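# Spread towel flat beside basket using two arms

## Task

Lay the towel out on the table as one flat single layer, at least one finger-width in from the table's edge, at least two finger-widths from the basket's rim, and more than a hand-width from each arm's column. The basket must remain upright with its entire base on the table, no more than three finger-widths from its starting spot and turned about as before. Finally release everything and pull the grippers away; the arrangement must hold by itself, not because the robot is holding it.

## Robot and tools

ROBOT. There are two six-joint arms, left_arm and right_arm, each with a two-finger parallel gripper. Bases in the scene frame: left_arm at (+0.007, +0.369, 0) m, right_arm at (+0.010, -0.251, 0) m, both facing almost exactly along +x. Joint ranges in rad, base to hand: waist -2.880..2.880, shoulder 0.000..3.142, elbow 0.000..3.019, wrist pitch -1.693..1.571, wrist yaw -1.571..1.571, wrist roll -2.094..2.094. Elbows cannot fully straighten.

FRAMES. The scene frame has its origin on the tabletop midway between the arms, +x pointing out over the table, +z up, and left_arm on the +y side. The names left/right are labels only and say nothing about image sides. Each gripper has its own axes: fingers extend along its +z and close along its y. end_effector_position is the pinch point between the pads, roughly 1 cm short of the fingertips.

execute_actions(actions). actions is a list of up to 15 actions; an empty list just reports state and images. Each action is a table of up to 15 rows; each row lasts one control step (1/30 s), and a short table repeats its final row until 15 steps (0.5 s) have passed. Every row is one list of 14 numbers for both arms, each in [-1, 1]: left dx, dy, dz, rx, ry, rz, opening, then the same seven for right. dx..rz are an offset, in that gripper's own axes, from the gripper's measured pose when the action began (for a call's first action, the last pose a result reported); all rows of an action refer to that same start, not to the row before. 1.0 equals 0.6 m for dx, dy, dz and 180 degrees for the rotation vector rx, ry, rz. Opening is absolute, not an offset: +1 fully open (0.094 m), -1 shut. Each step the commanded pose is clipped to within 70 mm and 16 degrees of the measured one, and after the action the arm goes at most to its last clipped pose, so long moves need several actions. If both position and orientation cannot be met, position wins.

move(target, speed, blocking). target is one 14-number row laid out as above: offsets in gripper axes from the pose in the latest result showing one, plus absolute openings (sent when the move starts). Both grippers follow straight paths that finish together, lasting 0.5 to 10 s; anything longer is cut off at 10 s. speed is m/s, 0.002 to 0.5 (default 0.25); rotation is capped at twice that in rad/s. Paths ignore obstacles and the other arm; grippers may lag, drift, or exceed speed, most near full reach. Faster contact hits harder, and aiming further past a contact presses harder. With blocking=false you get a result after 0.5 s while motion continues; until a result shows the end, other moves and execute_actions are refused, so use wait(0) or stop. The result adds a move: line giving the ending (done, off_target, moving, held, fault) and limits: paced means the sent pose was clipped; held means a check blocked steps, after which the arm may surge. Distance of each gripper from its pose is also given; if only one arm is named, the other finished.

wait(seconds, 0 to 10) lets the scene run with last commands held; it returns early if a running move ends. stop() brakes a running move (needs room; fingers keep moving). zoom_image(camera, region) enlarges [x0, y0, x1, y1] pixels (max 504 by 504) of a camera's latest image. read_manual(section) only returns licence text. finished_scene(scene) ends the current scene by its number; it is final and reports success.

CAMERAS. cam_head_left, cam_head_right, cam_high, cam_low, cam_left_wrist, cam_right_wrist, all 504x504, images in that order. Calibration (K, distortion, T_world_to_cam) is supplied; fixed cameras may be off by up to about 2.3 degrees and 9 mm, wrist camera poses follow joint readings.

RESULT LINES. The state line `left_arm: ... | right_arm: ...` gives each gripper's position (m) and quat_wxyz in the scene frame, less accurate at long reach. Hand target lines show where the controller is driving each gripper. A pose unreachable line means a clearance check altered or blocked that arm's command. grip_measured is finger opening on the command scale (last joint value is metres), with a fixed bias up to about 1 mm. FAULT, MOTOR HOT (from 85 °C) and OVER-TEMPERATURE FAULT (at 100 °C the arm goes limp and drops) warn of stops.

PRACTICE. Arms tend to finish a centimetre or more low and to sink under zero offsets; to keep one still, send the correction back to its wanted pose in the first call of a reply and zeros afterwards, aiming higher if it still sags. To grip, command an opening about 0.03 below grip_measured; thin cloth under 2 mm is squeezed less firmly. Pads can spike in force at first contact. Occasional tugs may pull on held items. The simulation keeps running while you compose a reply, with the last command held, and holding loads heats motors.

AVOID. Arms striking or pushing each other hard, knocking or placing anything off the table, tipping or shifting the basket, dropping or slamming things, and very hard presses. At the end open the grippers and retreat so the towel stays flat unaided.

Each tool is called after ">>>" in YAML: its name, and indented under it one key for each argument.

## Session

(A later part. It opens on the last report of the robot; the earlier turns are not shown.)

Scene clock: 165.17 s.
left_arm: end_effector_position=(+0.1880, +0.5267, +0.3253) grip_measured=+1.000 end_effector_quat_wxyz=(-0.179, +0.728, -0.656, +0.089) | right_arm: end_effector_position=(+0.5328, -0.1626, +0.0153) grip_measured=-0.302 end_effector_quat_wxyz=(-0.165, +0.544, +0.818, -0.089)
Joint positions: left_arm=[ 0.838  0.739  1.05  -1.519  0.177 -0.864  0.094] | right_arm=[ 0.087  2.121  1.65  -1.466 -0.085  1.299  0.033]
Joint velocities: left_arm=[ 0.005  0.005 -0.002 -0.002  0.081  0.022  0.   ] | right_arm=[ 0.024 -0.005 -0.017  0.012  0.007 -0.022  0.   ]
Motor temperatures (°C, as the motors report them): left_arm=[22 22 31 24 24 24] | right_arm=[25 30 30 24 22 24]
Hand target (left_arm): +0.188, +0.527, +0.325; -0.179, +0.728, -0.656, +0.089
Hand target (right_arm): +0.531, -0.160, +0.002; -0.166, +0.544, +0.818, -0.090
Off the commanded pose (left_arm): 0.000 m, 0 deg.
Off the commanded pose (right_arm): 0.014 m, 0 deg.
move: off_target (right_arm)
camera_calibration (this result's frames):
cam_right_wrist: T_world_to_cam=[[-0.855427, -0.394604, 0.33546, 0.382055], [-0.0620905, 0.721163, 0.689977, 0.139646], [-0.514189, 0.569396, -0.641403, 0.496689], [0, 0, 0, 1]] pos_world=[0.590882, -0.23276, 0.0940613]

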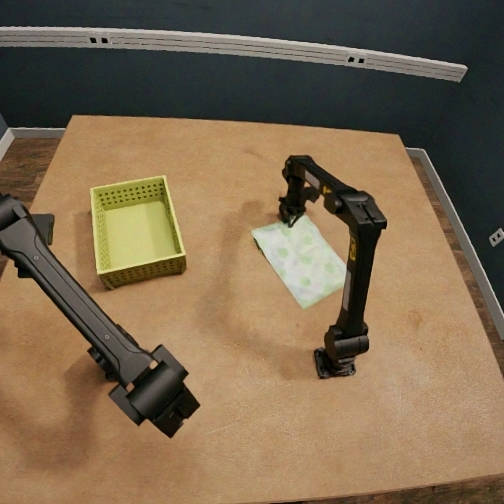

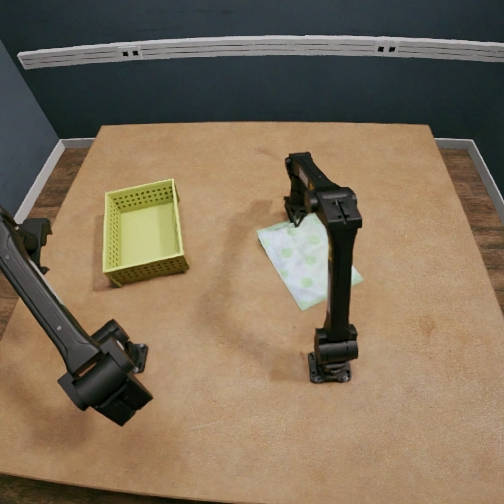

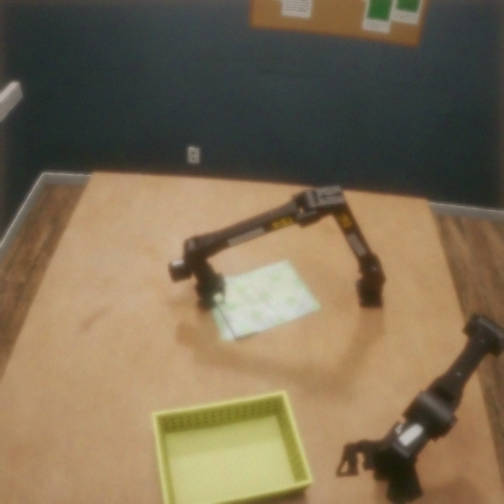

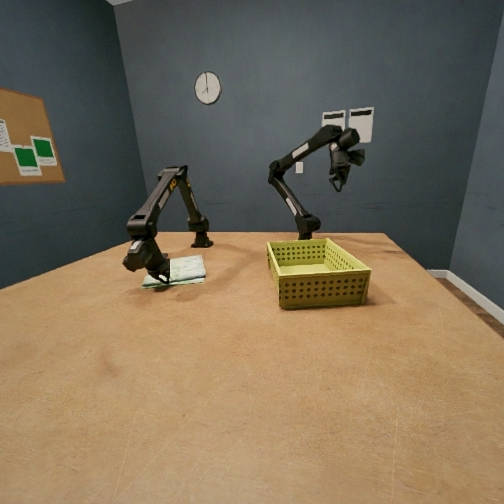

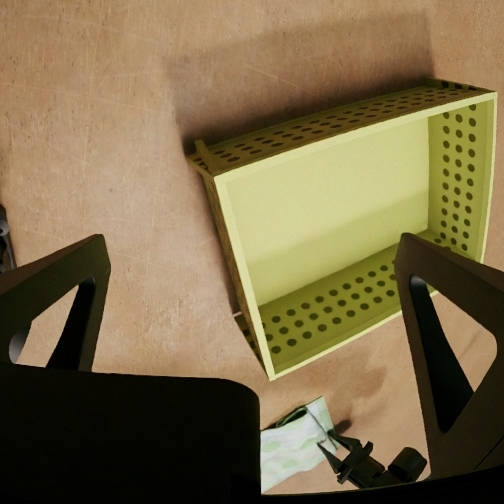

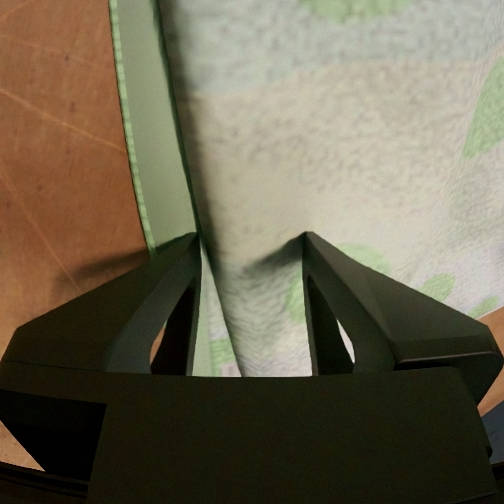

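In contact; close and lift.

>>> move:
  target: [0,0,0,0,0,0,1,0,0,0,0,0,0,-1]

>>> move:
  target: [0,0,0,0,0,0,1,0,0,-0.15,0,0,0,-1]
  speed: 0.05

Scene clock: 168.27 s.
left_arm: end_effector_position=(+0.1880, +0.5267, +0.3253) grip_measured=+1.000 end_effector_quat_wxyz=(-0.179, +0.728, -0.656, +0.089) | right_arm: end_effector_position=(+0.5330, -0.1626, +0.0165) grip_measured=-0.955 end_effector_quat_wxyz=(-0.164, +0.544, +0.818, -0.088)
Joint positions: left_arm=[ 0.838  0.739  1.05  -1.519  0.177 -0.864  0.094] | right_arm=[ 0.087  2.119  1.65  -1.466 -0.085  1.299  0.002]
Joint velocities: left_arm=[-0.005  0.005 -0.007  0.017 -0.007 -0.051  0.   ] | right_arm=[-0.015 -0.005  0.012  0.007 -0.022  0.007 -0.   ]
Motor temperatures (°C, as the motors report them): left_arm=[22 22 31 24 24 24] | right_arm=[25 30 30 24 22 24]
Hand target (left_arm): +0.188, +0.527, +0.325; -0.179, +0.728, -0.656, +0.089
Hand target (right_arm): +0.533, -0.163, +0.015; -0.165, +0.544, +0.818, -0.089
Off the commanded pose (left_arm): 0.000 m, 0 deg.
Off the commanded pose (right_arm): 0.001 m, 0 deg.
move: done
camera_calibration (this result's frames):
cam_right_wrist: T_world_to_cam=[[-0.856184, -0.394712, 0.333393, 0.382322], [-0.0636541, 0.72094, 0.690068, 0.139628], [-0.512734, 0.569603, -0.642383, 0.496822], [0, 0, 0, 1]] pos_world=[0.590964, -0.232748, 0.0953335]

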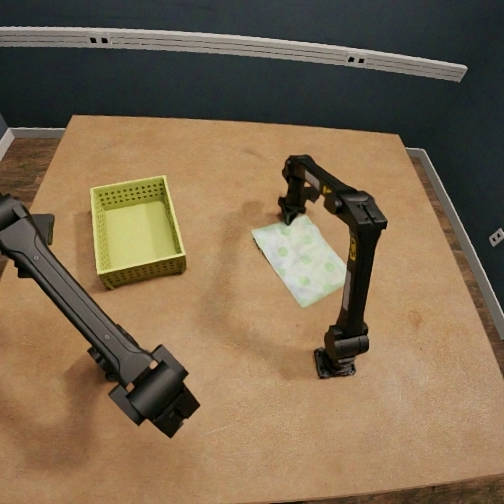

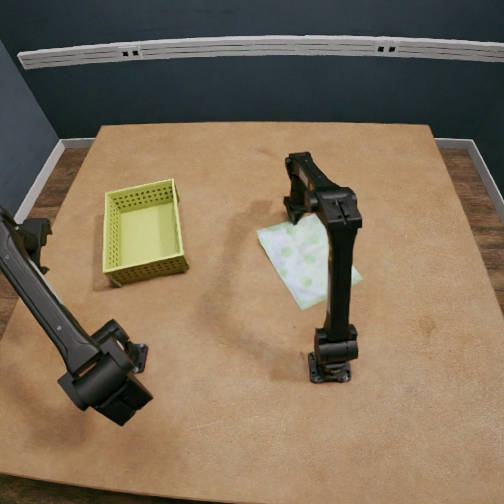

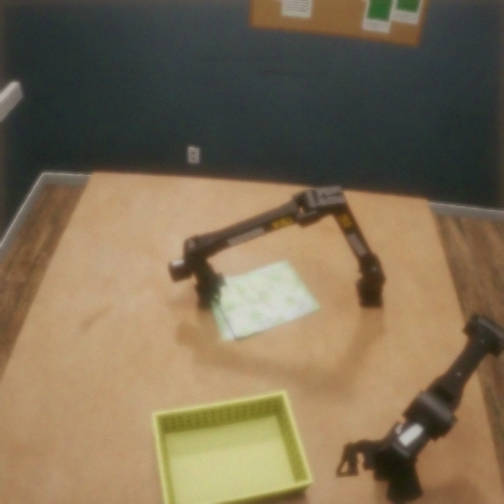

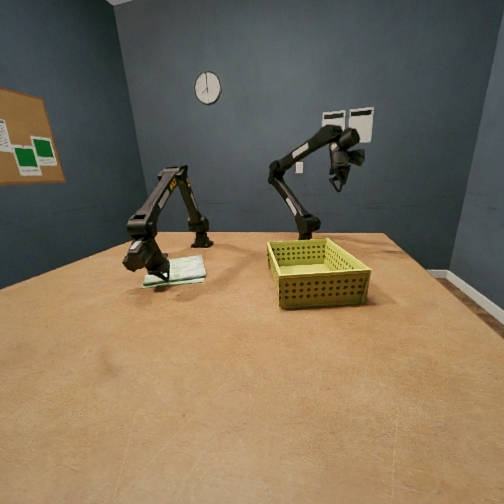

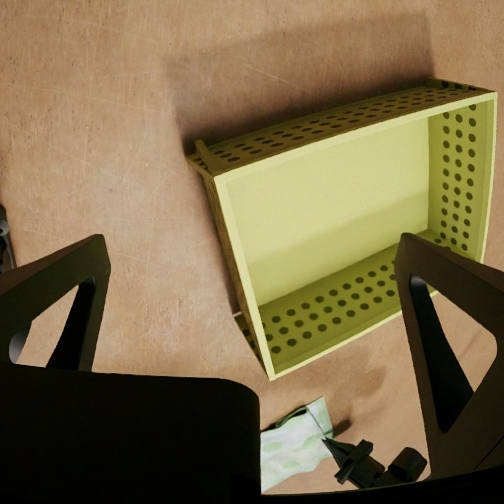

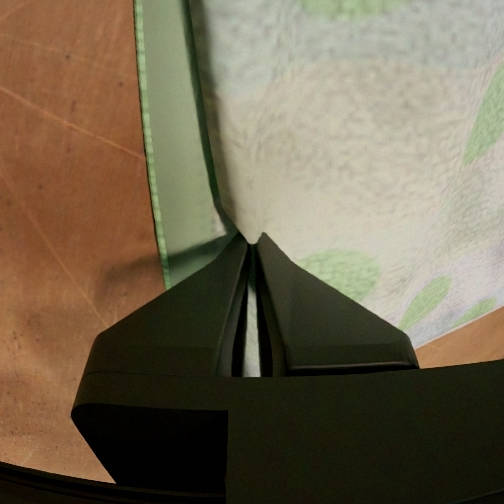

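Scene clock: 170.40 s.
left_arm: end_effector_position=(+0.1880, +0.5267, +0.3253) grip_measured=+1.000 end_effector_quat_wxyz=(-0.179, +0.728, -0.656, +0.089) | right_arm: end_effector_position=(+0.5521, -0.1632, +0.0854) grip_measured=-0.955 end_effector_quat_wxyz=(-0.176, +0.544, +0.815, -0.098)
Joint positions: left_arm=[ 0.838  0.739  1.05  -1.519  0.177 -0.864  0.094] | right_arm=[ 0.081  2.119  1.836 -1.685 -0.085  1.295  0.002]
Joint velocities: left_arm=[-0.005 -0.005  0.017  0.002 -0.051 -0.022  0.   ] | right_arm=[-0.005  0.005 -0.012  0.002  0.051 -0.022 -0.   ]
Motor temperatures (°C, as the motors report them): left_arm=[22 22 31 24 24 24] | right_arm=[25 30 30 24 22 24]
Hand target (left_arm): +0.188, +0.527, +0.325; -0.179, +0.728, -0.655, +0.089
Hand target (right_arm): +0.564, -0.166, +0.101; -0.164, +0.544, +0.818, -0.088
Off the commanded pose (left_arm): 0.000 m, 0 deg.
Off the commanded pose (right_arm): 0.020 m, 2 deg.
move: off_target (right_arm)
camera_calibration (this result's frames):
cam_right_wrist: T_world_to_cam=[[-0.846076, -0.391466, 0.361813, 0.367909], [-0.0397275, 0.723165, 0.689532, 0.0810022], [-0.531579, 0.569023, -0.627405, 0.560229], [0, 0, 0, 1]] pos_world=[0.612303, -0.233337, 0.162523]

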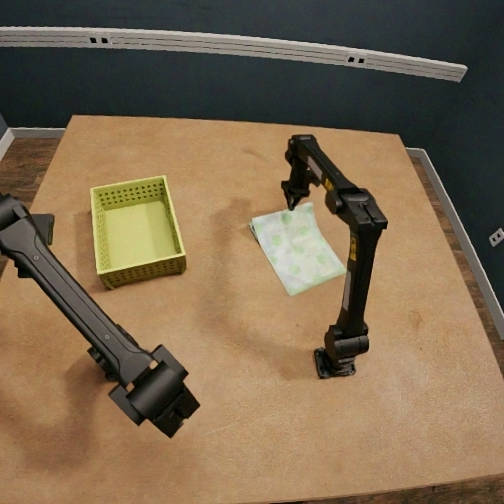

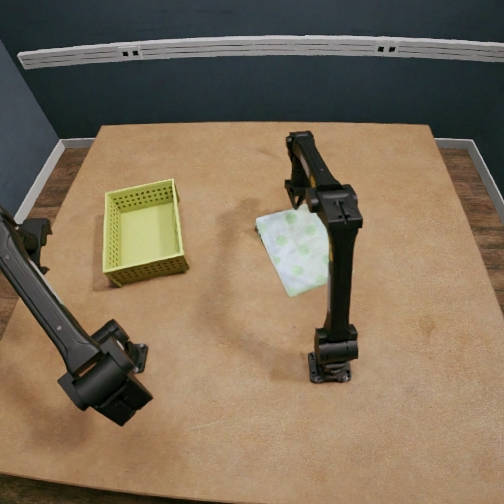

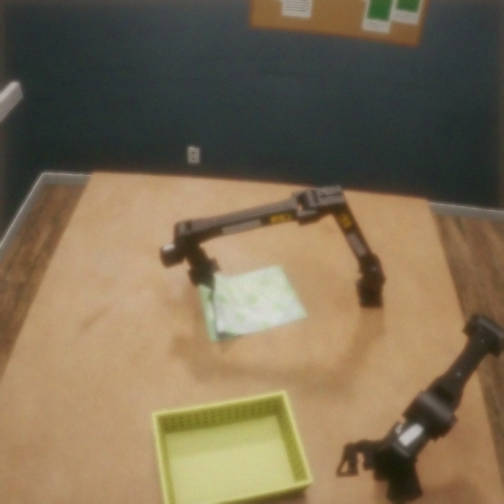

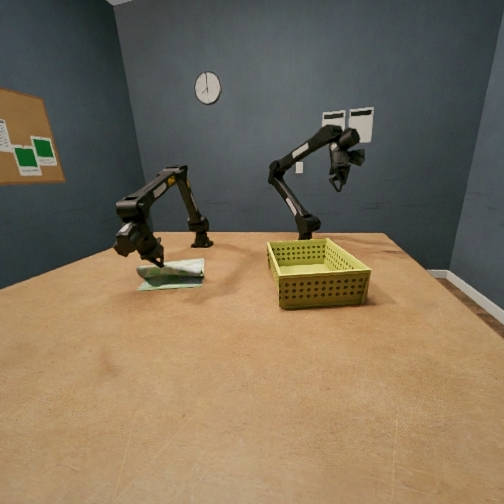

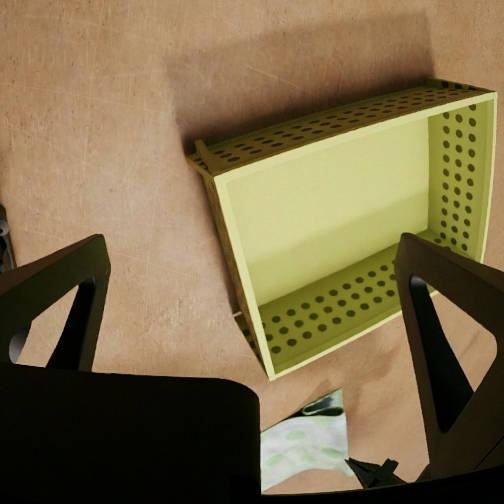

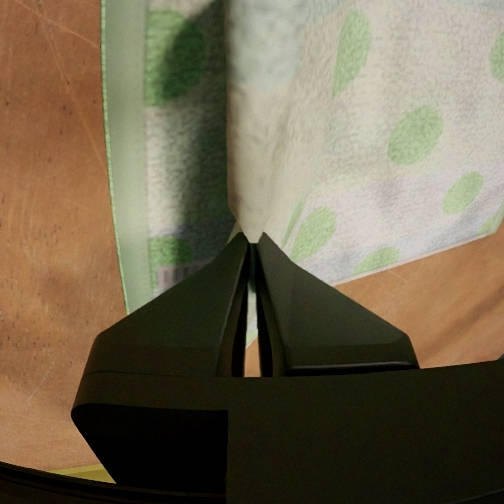

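>>> move:
  target: [0,0,0,0,0,0,1,0.08,-0.08,-0.15,0,0,0,-1]
  speed: 0.07

>>> zoom_image:
  camera: "cam_high"
  region: [120, 180, 380, 380]

>>> zoom_image:
  camera: "cam_low"
  region: [80, 180, 280, 320]

Scene clock: 178.47 s.
left_arm: end_effector_position=(+0.1880, +0.5267, +0.3253) grip_measured=+1.000 end_effector_quat_wxyz=(-0.179, +0.728, -0.656, +0.089) | right_arm: end_effector_position=(+0.5324, -0.1452, +0.1808) grip_measured=-0.956 end_effector_quat_wxyz=(-0.121, +0.552, +0.823, -0.048)
Joint positions: left_arm=[ 0.838  0.739  1.05  -1.519  0.177 -0.864  0.094] | right_arm=[ 0.116  1.912  1.792 -1.693 -0.096  1.341  0.002]
Joint velocities: left_arm=[-0.005 -0.015  0.007  0.002 -0.051  0.037  0.   ] | right_arm=[ 0.005 -0.005 -0.012 -0.007 -0.037  0.066 -0.001]
Motor temperatures (°C, as the motors report them): left_arm=[22 22 31 24 24 24] | right_arm=[25 31 31 24 22 24]
Hand target (left_arm): +0.188, +0.527, +0.325; -0.179, +0.728, -0.656, +0.089
Hand target (right_arm): +0.528, -0.142, +0.191; -0.121, +0.554, +0.823, -0.046
Off the commanded pose (left_arm): 0.000 m, 0 deg.
Off the commanded pose (right_arm): 0.014 m, 9 deg.
joint sent to its limit (right arm) — the command would take joint 4 (wrist pitch) past its lower limit, so that joint was sent only as far as its limit.
move: off_target (right_arm)
camera_calibration (this result's frames):
cam_right_wrist: T_world_to_cam=[[-0.89437, -0.386801, 0.224694, 0.374986], [-0.134095, 0.711031, 0.690256, 0.0496725], [-0.426756, 0.587214, -0.687793, 0.557114], [0, 0, 0, 1]] pos_world=[0.579789, -0.217419, 0.264635]

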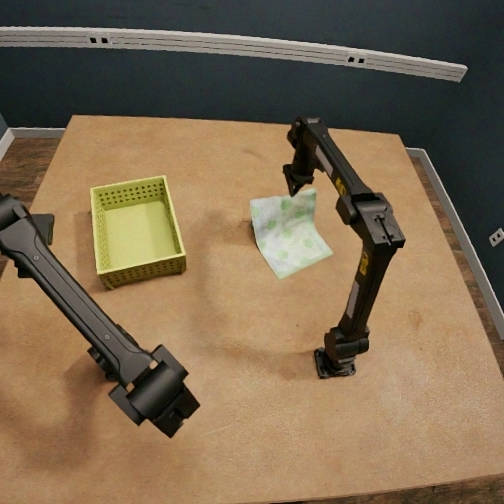

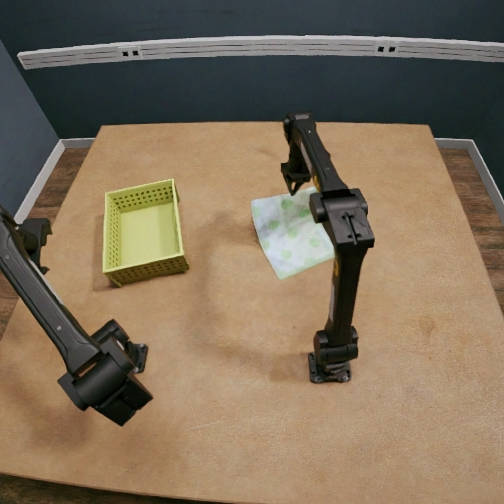

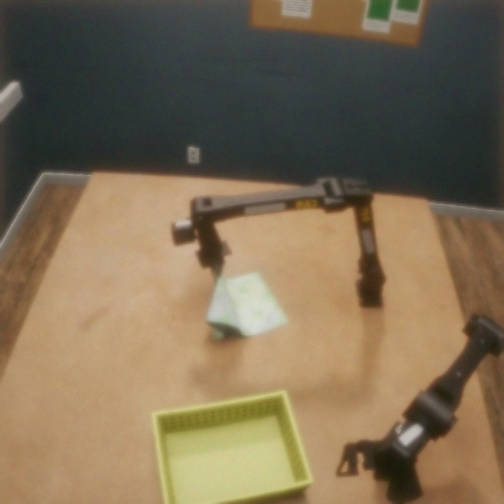

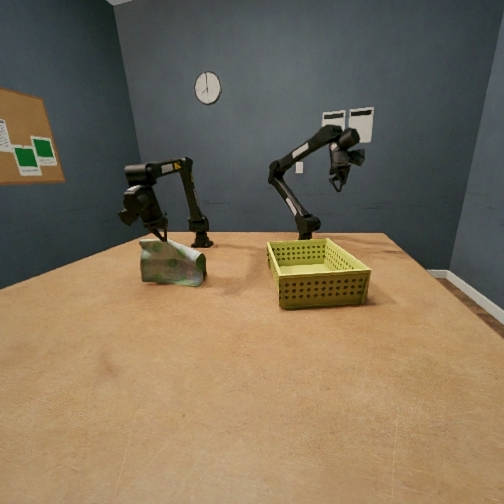

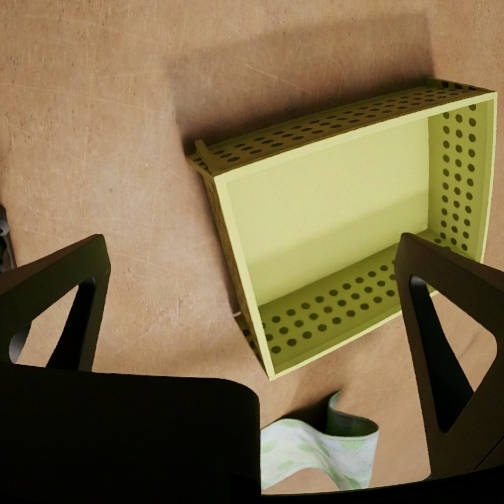

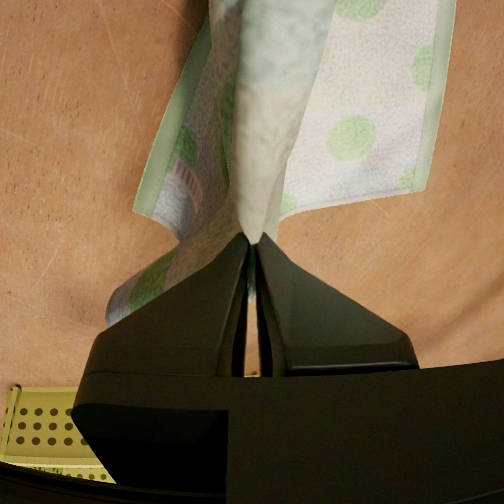

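Region (120, 180, 380, 380) of cam_high's 504x504 image, scaled by 1.938, with more detail than that image has; it fills the top 388 rows of this view, and the rest is white.

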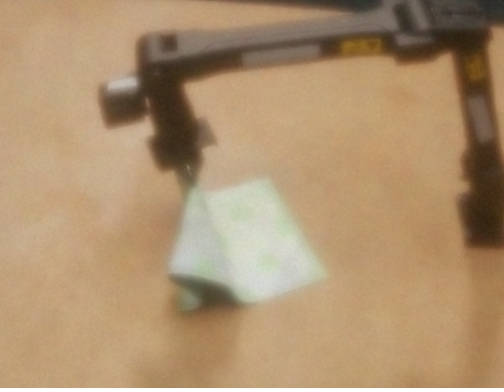

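Region (80, 180, 280, 320) of cam_low's 504x504 image, scaled by 2.520, with more detail than that image has; it fills the top 353 rows of this view, and the rest is white.

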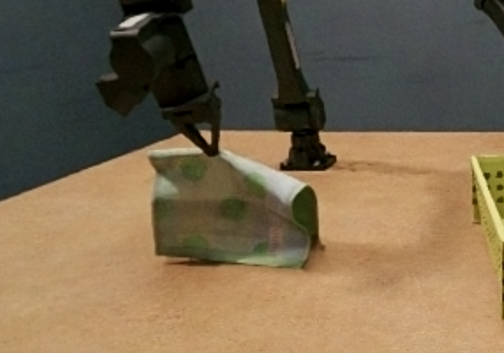

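>>> move:
  target: [0,0,0,0,0,0,1,0,-0.17,0.22,0,0,0,-1]
  speed: 0.05

>>> move:
  target: [0,0,0,0,0,0,1,0,0,0,0,0,0,0]

>>> move:
  target: [0,0,0,0,0,0,1,0,0,-0.25,0,0,0,0]
  speed: 0.1

Scene clock: 191.33 s.
left_arm: end_effector_position=(+0.1880, +0.5267, +0.3253) grip_measured=+1.000 end_effector_quat_wxyz=(-0.179, +0.728, -0.656, +0.089) | right_arm: end_effector_position=(+0.4032, -0.1727, +0.0649) grip_measured=-0.956 end_effector_quat_wxyz=(-0.135, +0.553, +0.820, -0.059)
Joint positions: left_arm=[ 0.838  0.739  1.05  -1.519  0.177 -0.864  0.094] | right_arm=[ 0.103  1.707  1.168 -1.312 -0.096  1.33   0.002]
Joint velocities: left_arm=[-0.015 -0.005 -0.007 -0.017  0.066 -0.051  0.   ] | right_arm=[-0.005 -0.005 -0.007 -0.002 -0.051 -0.081  0.001]
Motor temperatures (°C, as the motors report them): left_arm=[22 22 31 24 24 24] | right_arm=[25 31 30 24 22 24]
Hand target (left_arm): +0.188, +0.527, +0.325; -0.179, +0.728, -0.656, +0.089
Hand target (right_arm): +0.408, -0.176, +0.072; -0.121, +0.552, +0.823, -0.048
Off the commanded pose (left_arm): 0.000 m, 0 deg.
Off the commanded pose (right_arm): 0.012 m, 2 deg.
move: off_target (right_arm)
camera_calibration (this result's frames):
cam_right_wrist: T_world_to_cam=[[-0.886698, -0.384001, 0.257506, 0.270118], [-0.107859, 0.713386, 0.692421, 0.121614], [-0.449592, 0.586194, -0.673976, 0.446566], [0, 0, 0, 1]] pos_world=[0.453403, -0.244806, 0.147209]

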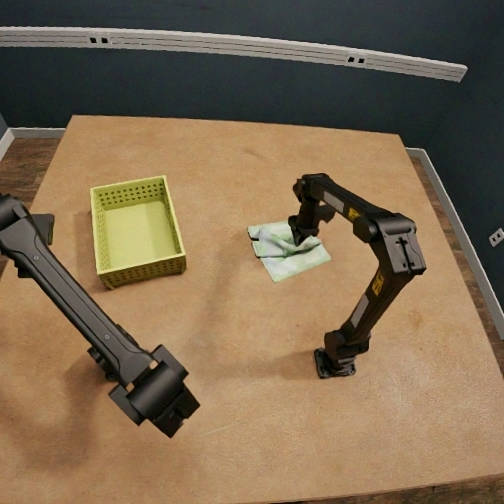

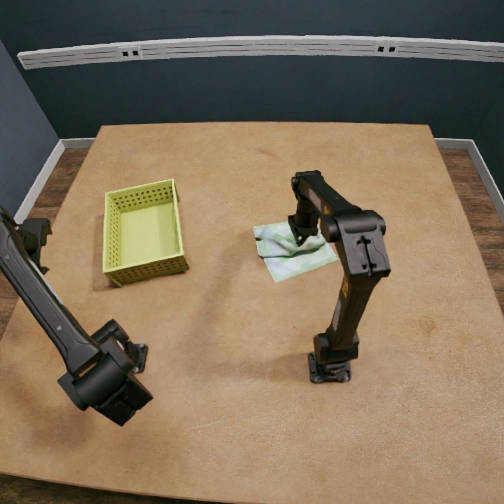

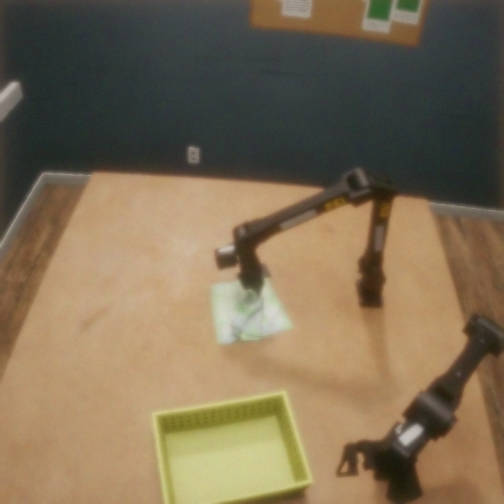

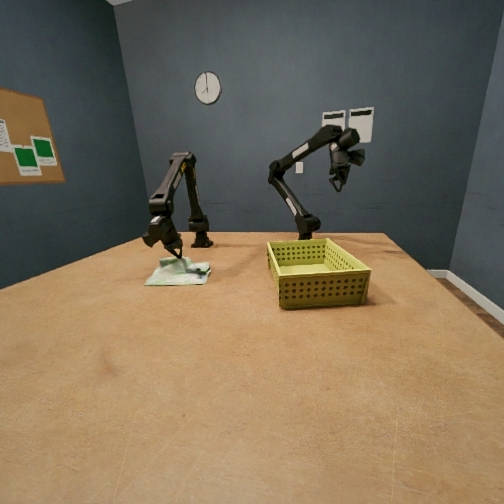

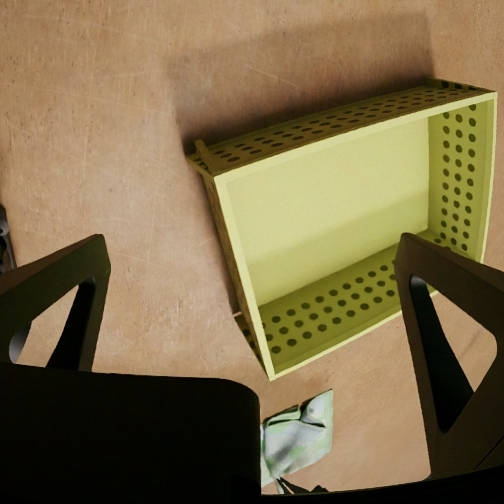

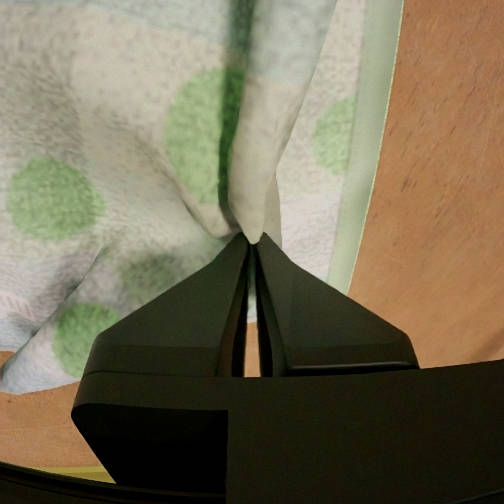

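Scene clock: 191.83 s.
left_arm: end_effector_position=(+0.1880, +0.5267, +0.3253) grip_measured=+1.000 end_effector_quat_wxyz=(-0.179, +0.728, -0.656, +0.089) | right_arm: end_effector_position=(+0.4032, -0.1727, +0.0649) grip_measured=-0.002 end_effector_quat_wxyz=(-0.135, +0.553, +0.820, -0.059)
Joint positions: left_arm=[ 0.838  0.739  1.05  -1.519  0.177 -0.864  0.094] | right_arm=[ 0.103  1.707  1.168 -1.312 -0.096  1.33   0.047]
Joint velocities: left_arm=[ 0.005 -0.024 -0.012 -0.002 -0.081  0.037  0.   ] | right_arm=[-0.015 -0.005 -0.002  0.007  0.066 -0.007 -0.002]
Motor temperatures (°C, as the motors report them): left_arm=[22 22 31 24 24 24] | right_arm=[25 31 30 24 22 24]
Hand target (left_arm): +0.188, +0.527, +0.325; -0.179, +0.728, -0.656, +0.089
Hand target (right_arm): +0.403, -0.173, +0.065; -0.135, +0.553, +0.820, -0.059
Off the commanded pose (left_arm): 0.000 m, 0 deg.
Off the commanded pose (right_arm): 0.000 m, 0 deg.
move: done
camera_calibration (this result's frames):
cam_right_wrist: T_world_to_cam=[[-0.886698, -0.384001, 0.257506, 0.270118], [-0.107859, 0.713386, 0.692421, 0.121614], [-0.449592, 0.586194, -0.673976, 0.446566], [0, 0, 0, 1]] pos_world=[0.453403, -0.244806, 0.147209]

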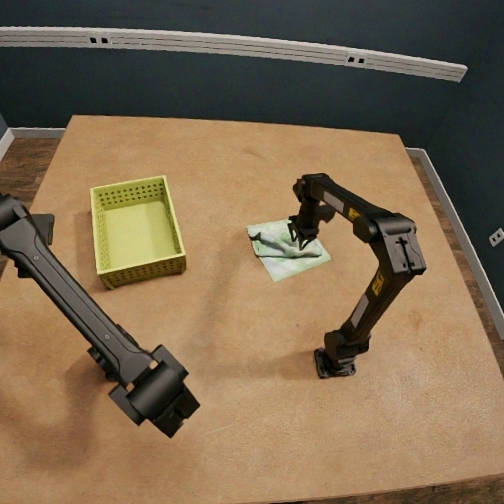

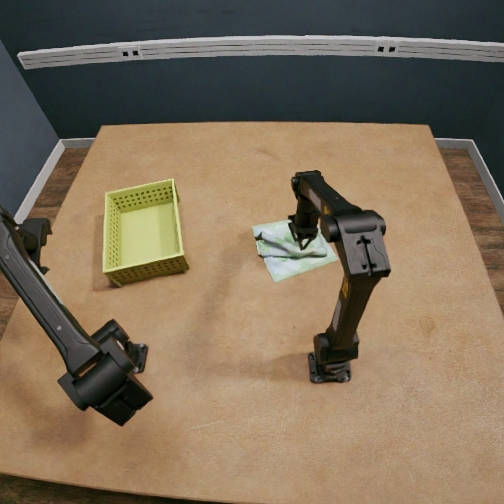

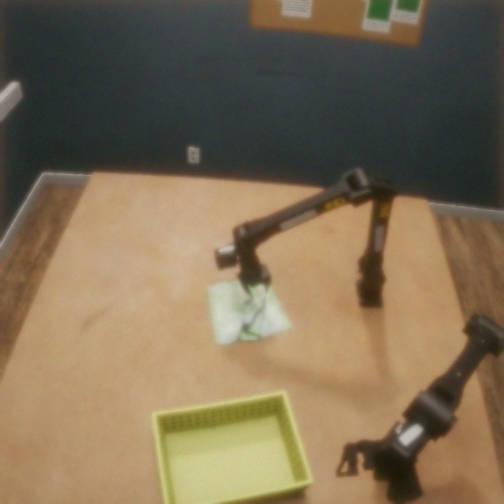

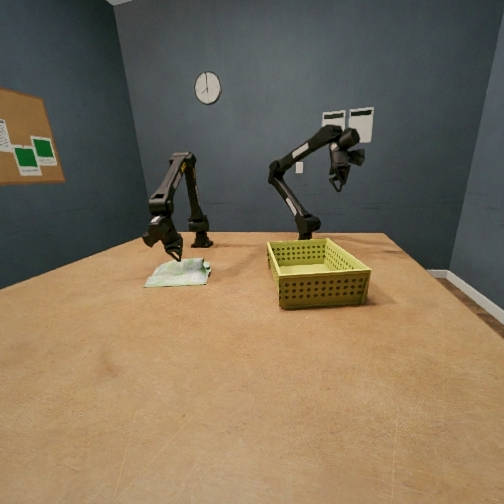

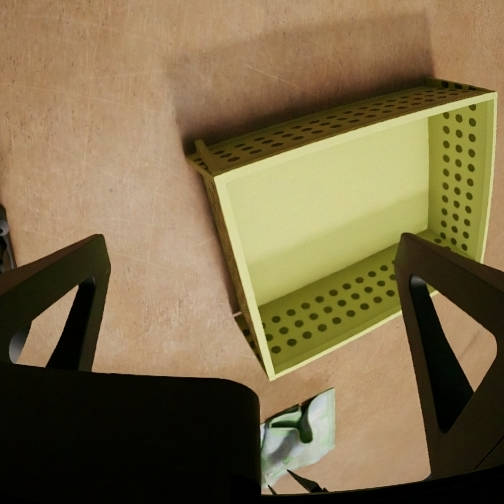

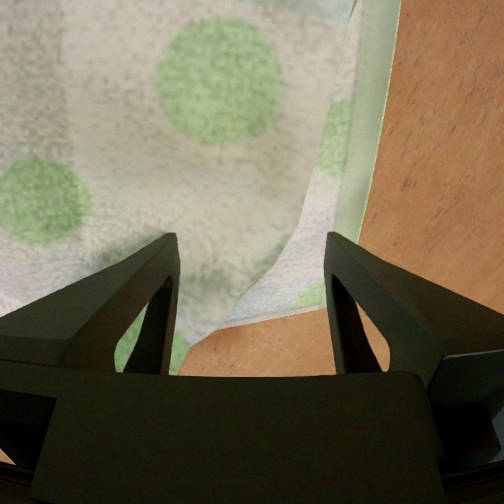

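Scene clock: 193.70 s.
left_arm: end_effector_position=(+0.1880, +0.5267, +0.3253) grip_measured=+1.000 end_effector_quat_wxyz=(-0.179, +0.728, -0.656, +0.089) | right_arm: end_effector_position=(+0.4341, -0.1793, +0.1899) grip_measured=-0.002 end_effector_quat_wxyz=(-0.151, +0.553, +0.816, -0.071)
Joint positions: left_arm=[ 0.838  0.739  1.05  -1.519  0.177 -0.864  0.094] | right_arm=[ 0.078  1.688  1.486 -1.692 -0.093  1.308  0.047]
Joint velocities: left_arm=[-0.005  0.005 -0.012 -0.002  0.007  0.066  0.   ] | right_arm=[ 0.005 -0.005 -0.002 -0.017  0.051 -0.022 -0.001]
Motor temperatures (°C, as the motors report them): left_arm=[22 22 31 24 24 24] | right_arm=[25 31 30 24 22 24]
Hand target (left_arm): +0.188, +0.527, +0.325; -0.179, +0.728, -0.656, +0.089
Hand target (right_arm): +0.443, -0.182, +0.209; -0.135, +0.553, +0.820, -0.059
Off the commanded pose (left_arm): 0.000 m, 0 deg.
Off the commanded pose (right_arm): 0.022 m, 2 deg.
move: off_target (right_arm)
camera_calibration (this result's frames):
cam_right_wrist: T_world_to_cam=[[-0.876717, -0.380152, 0.294707, 0.252068], [-0.0767706, 0.715421, 0.694463, 0.0295781], [-0.474841, 0.586223, -0.656406, 0.556175], [0, 0, 0, 1]] pos_world=[0.487357, -0.251379, 0.27025]

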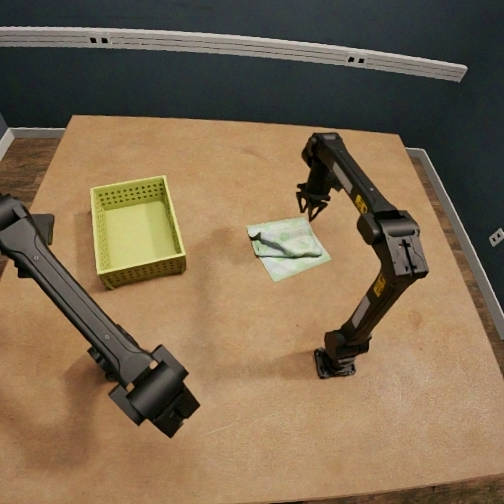

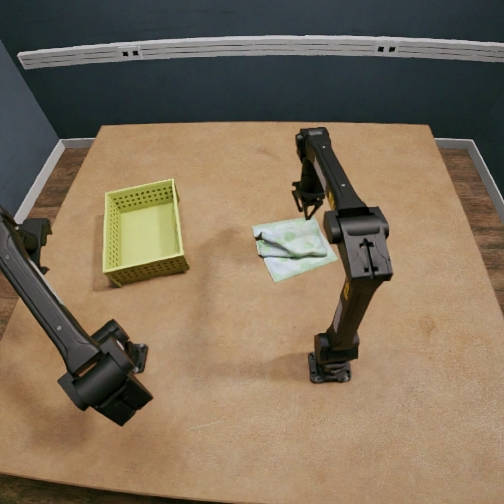

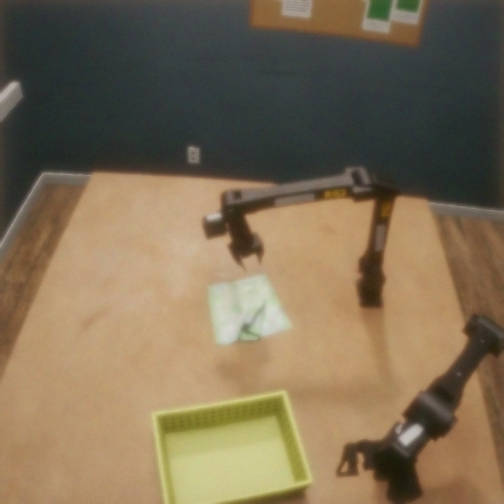

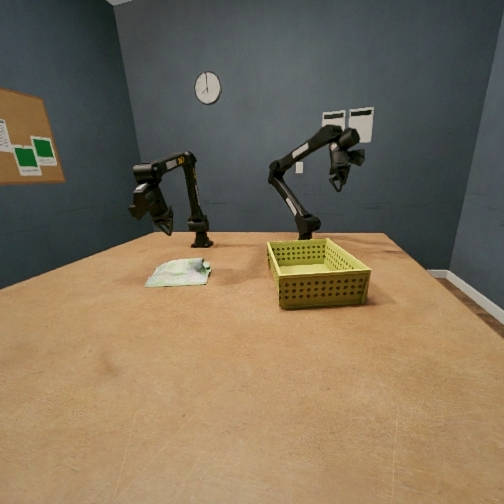

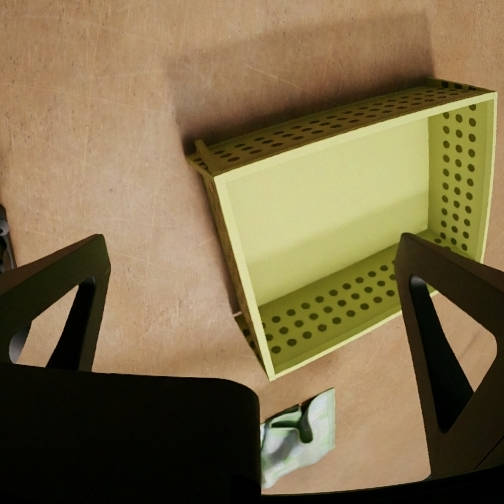

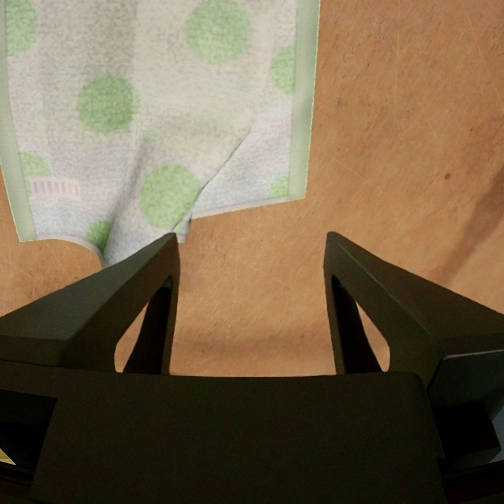

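>>> move:
  target: [0,0,0,0,0,0,1,0.028,0.26,0.165,0,0,0,0]
  speed: 0.12

Scene clock: 208.27 s.
left_arm: end_effector_position=(+0.1880, +0.5267, +0.3253) grip_measured=+1.000 end_effector_quat_wxyz=(-0.179, +0.728, -0.656, +0.089) | right_arm: end_effector_position=(+0.5184, -0.1074, +0.0497) grip_measured=-0.002 end_effector_quat_wxyz=(-0.165, +0.550, +0.814, -0.091)
Joint positions: left_arm=[ 0.838  0.739  1.05  -1.519  0.177 -0.864  0.094] | right_arm=[ 0.184  2.073  1.666 -1.524 -0.12   1.404  0.047]
Joint velocities: left_arm=[ 0.005  0.015 -0.007 -0.007  0.051  0.007  0.   ] | right_arm=[-0.015 -0.005 -0.007 -0.007  0.051 -0.022 -0.   ]
Motor temperatures (°C, as the motors report them): left_arm=[22 22 31 24 24 24] | right_arm=[25 30 32 24 22 24]
Hand target (left_arm): +0.188, +0.527, +0.325; -0.179, +0.728, -0.656, +0.089
Hand target (right_arm): +0.536, -0.100, +0.059; -0.149, +0.553, +0.816, -0.072
Off the commanded pose (left_arm): 0.000 m, 0 deg.
Off the commanded pose (right_arm): 0.018 m, 3 deg.
move: off_target (right_arm)
camera_calibration (this result's frames):
cam_right_wrist: T_world_to_cam=[[-0.8596, -0.380953, 0.340532, 0.383407], [-0.0500467, 0.726013, 0.685857, 0.0697398], [-0.50851, 0.57252, -0.643147, 0.477393], [0, 0, 0, 1]] pos_world=[0.575826, -0.177889, 0.12864]

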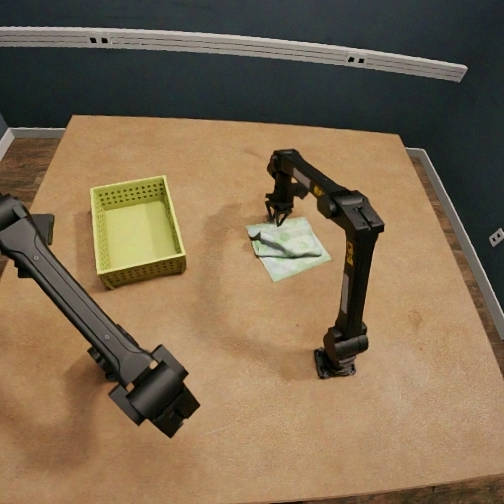

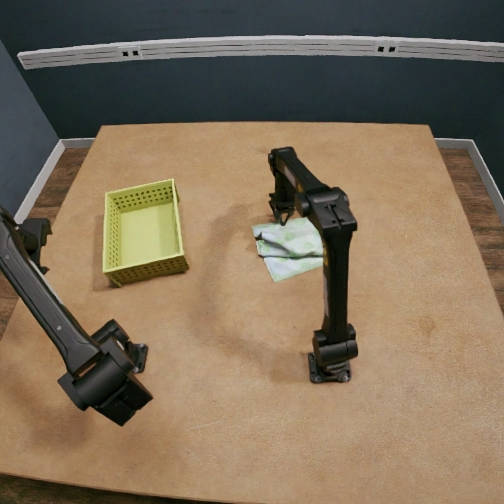

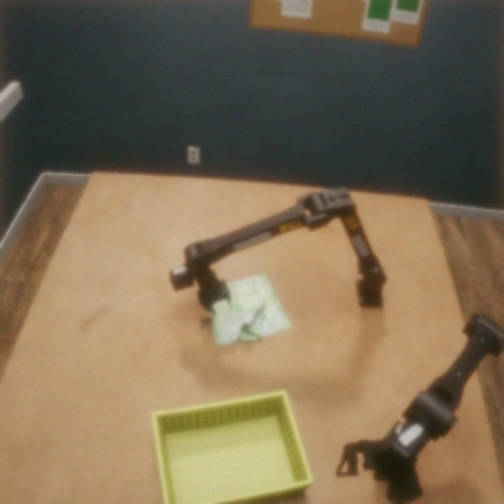

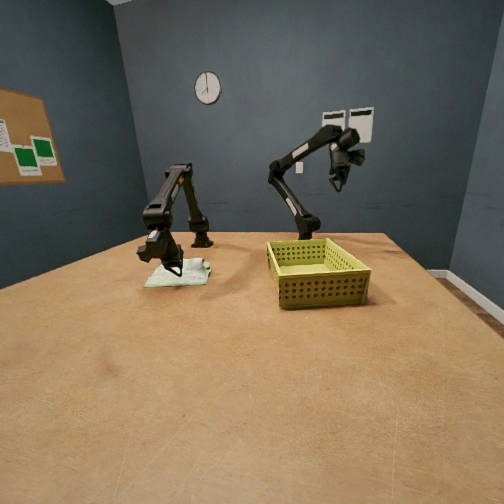

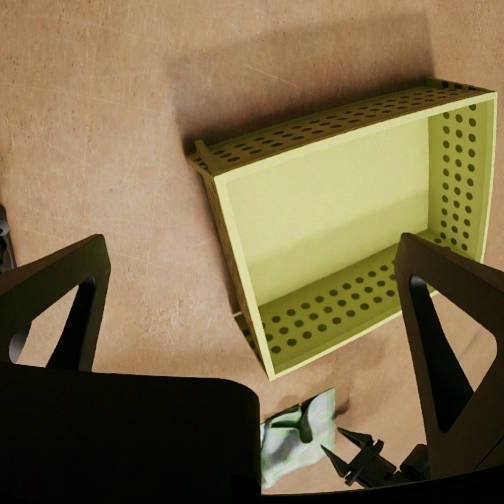

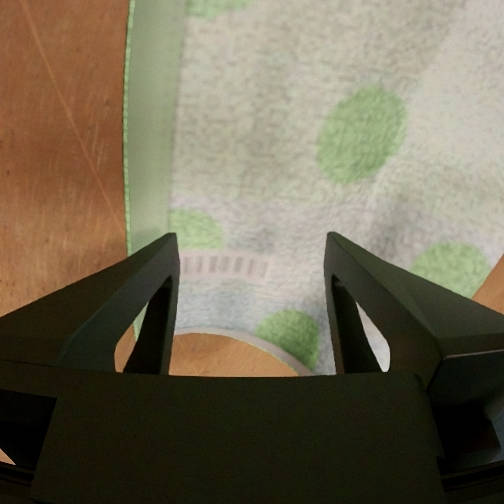

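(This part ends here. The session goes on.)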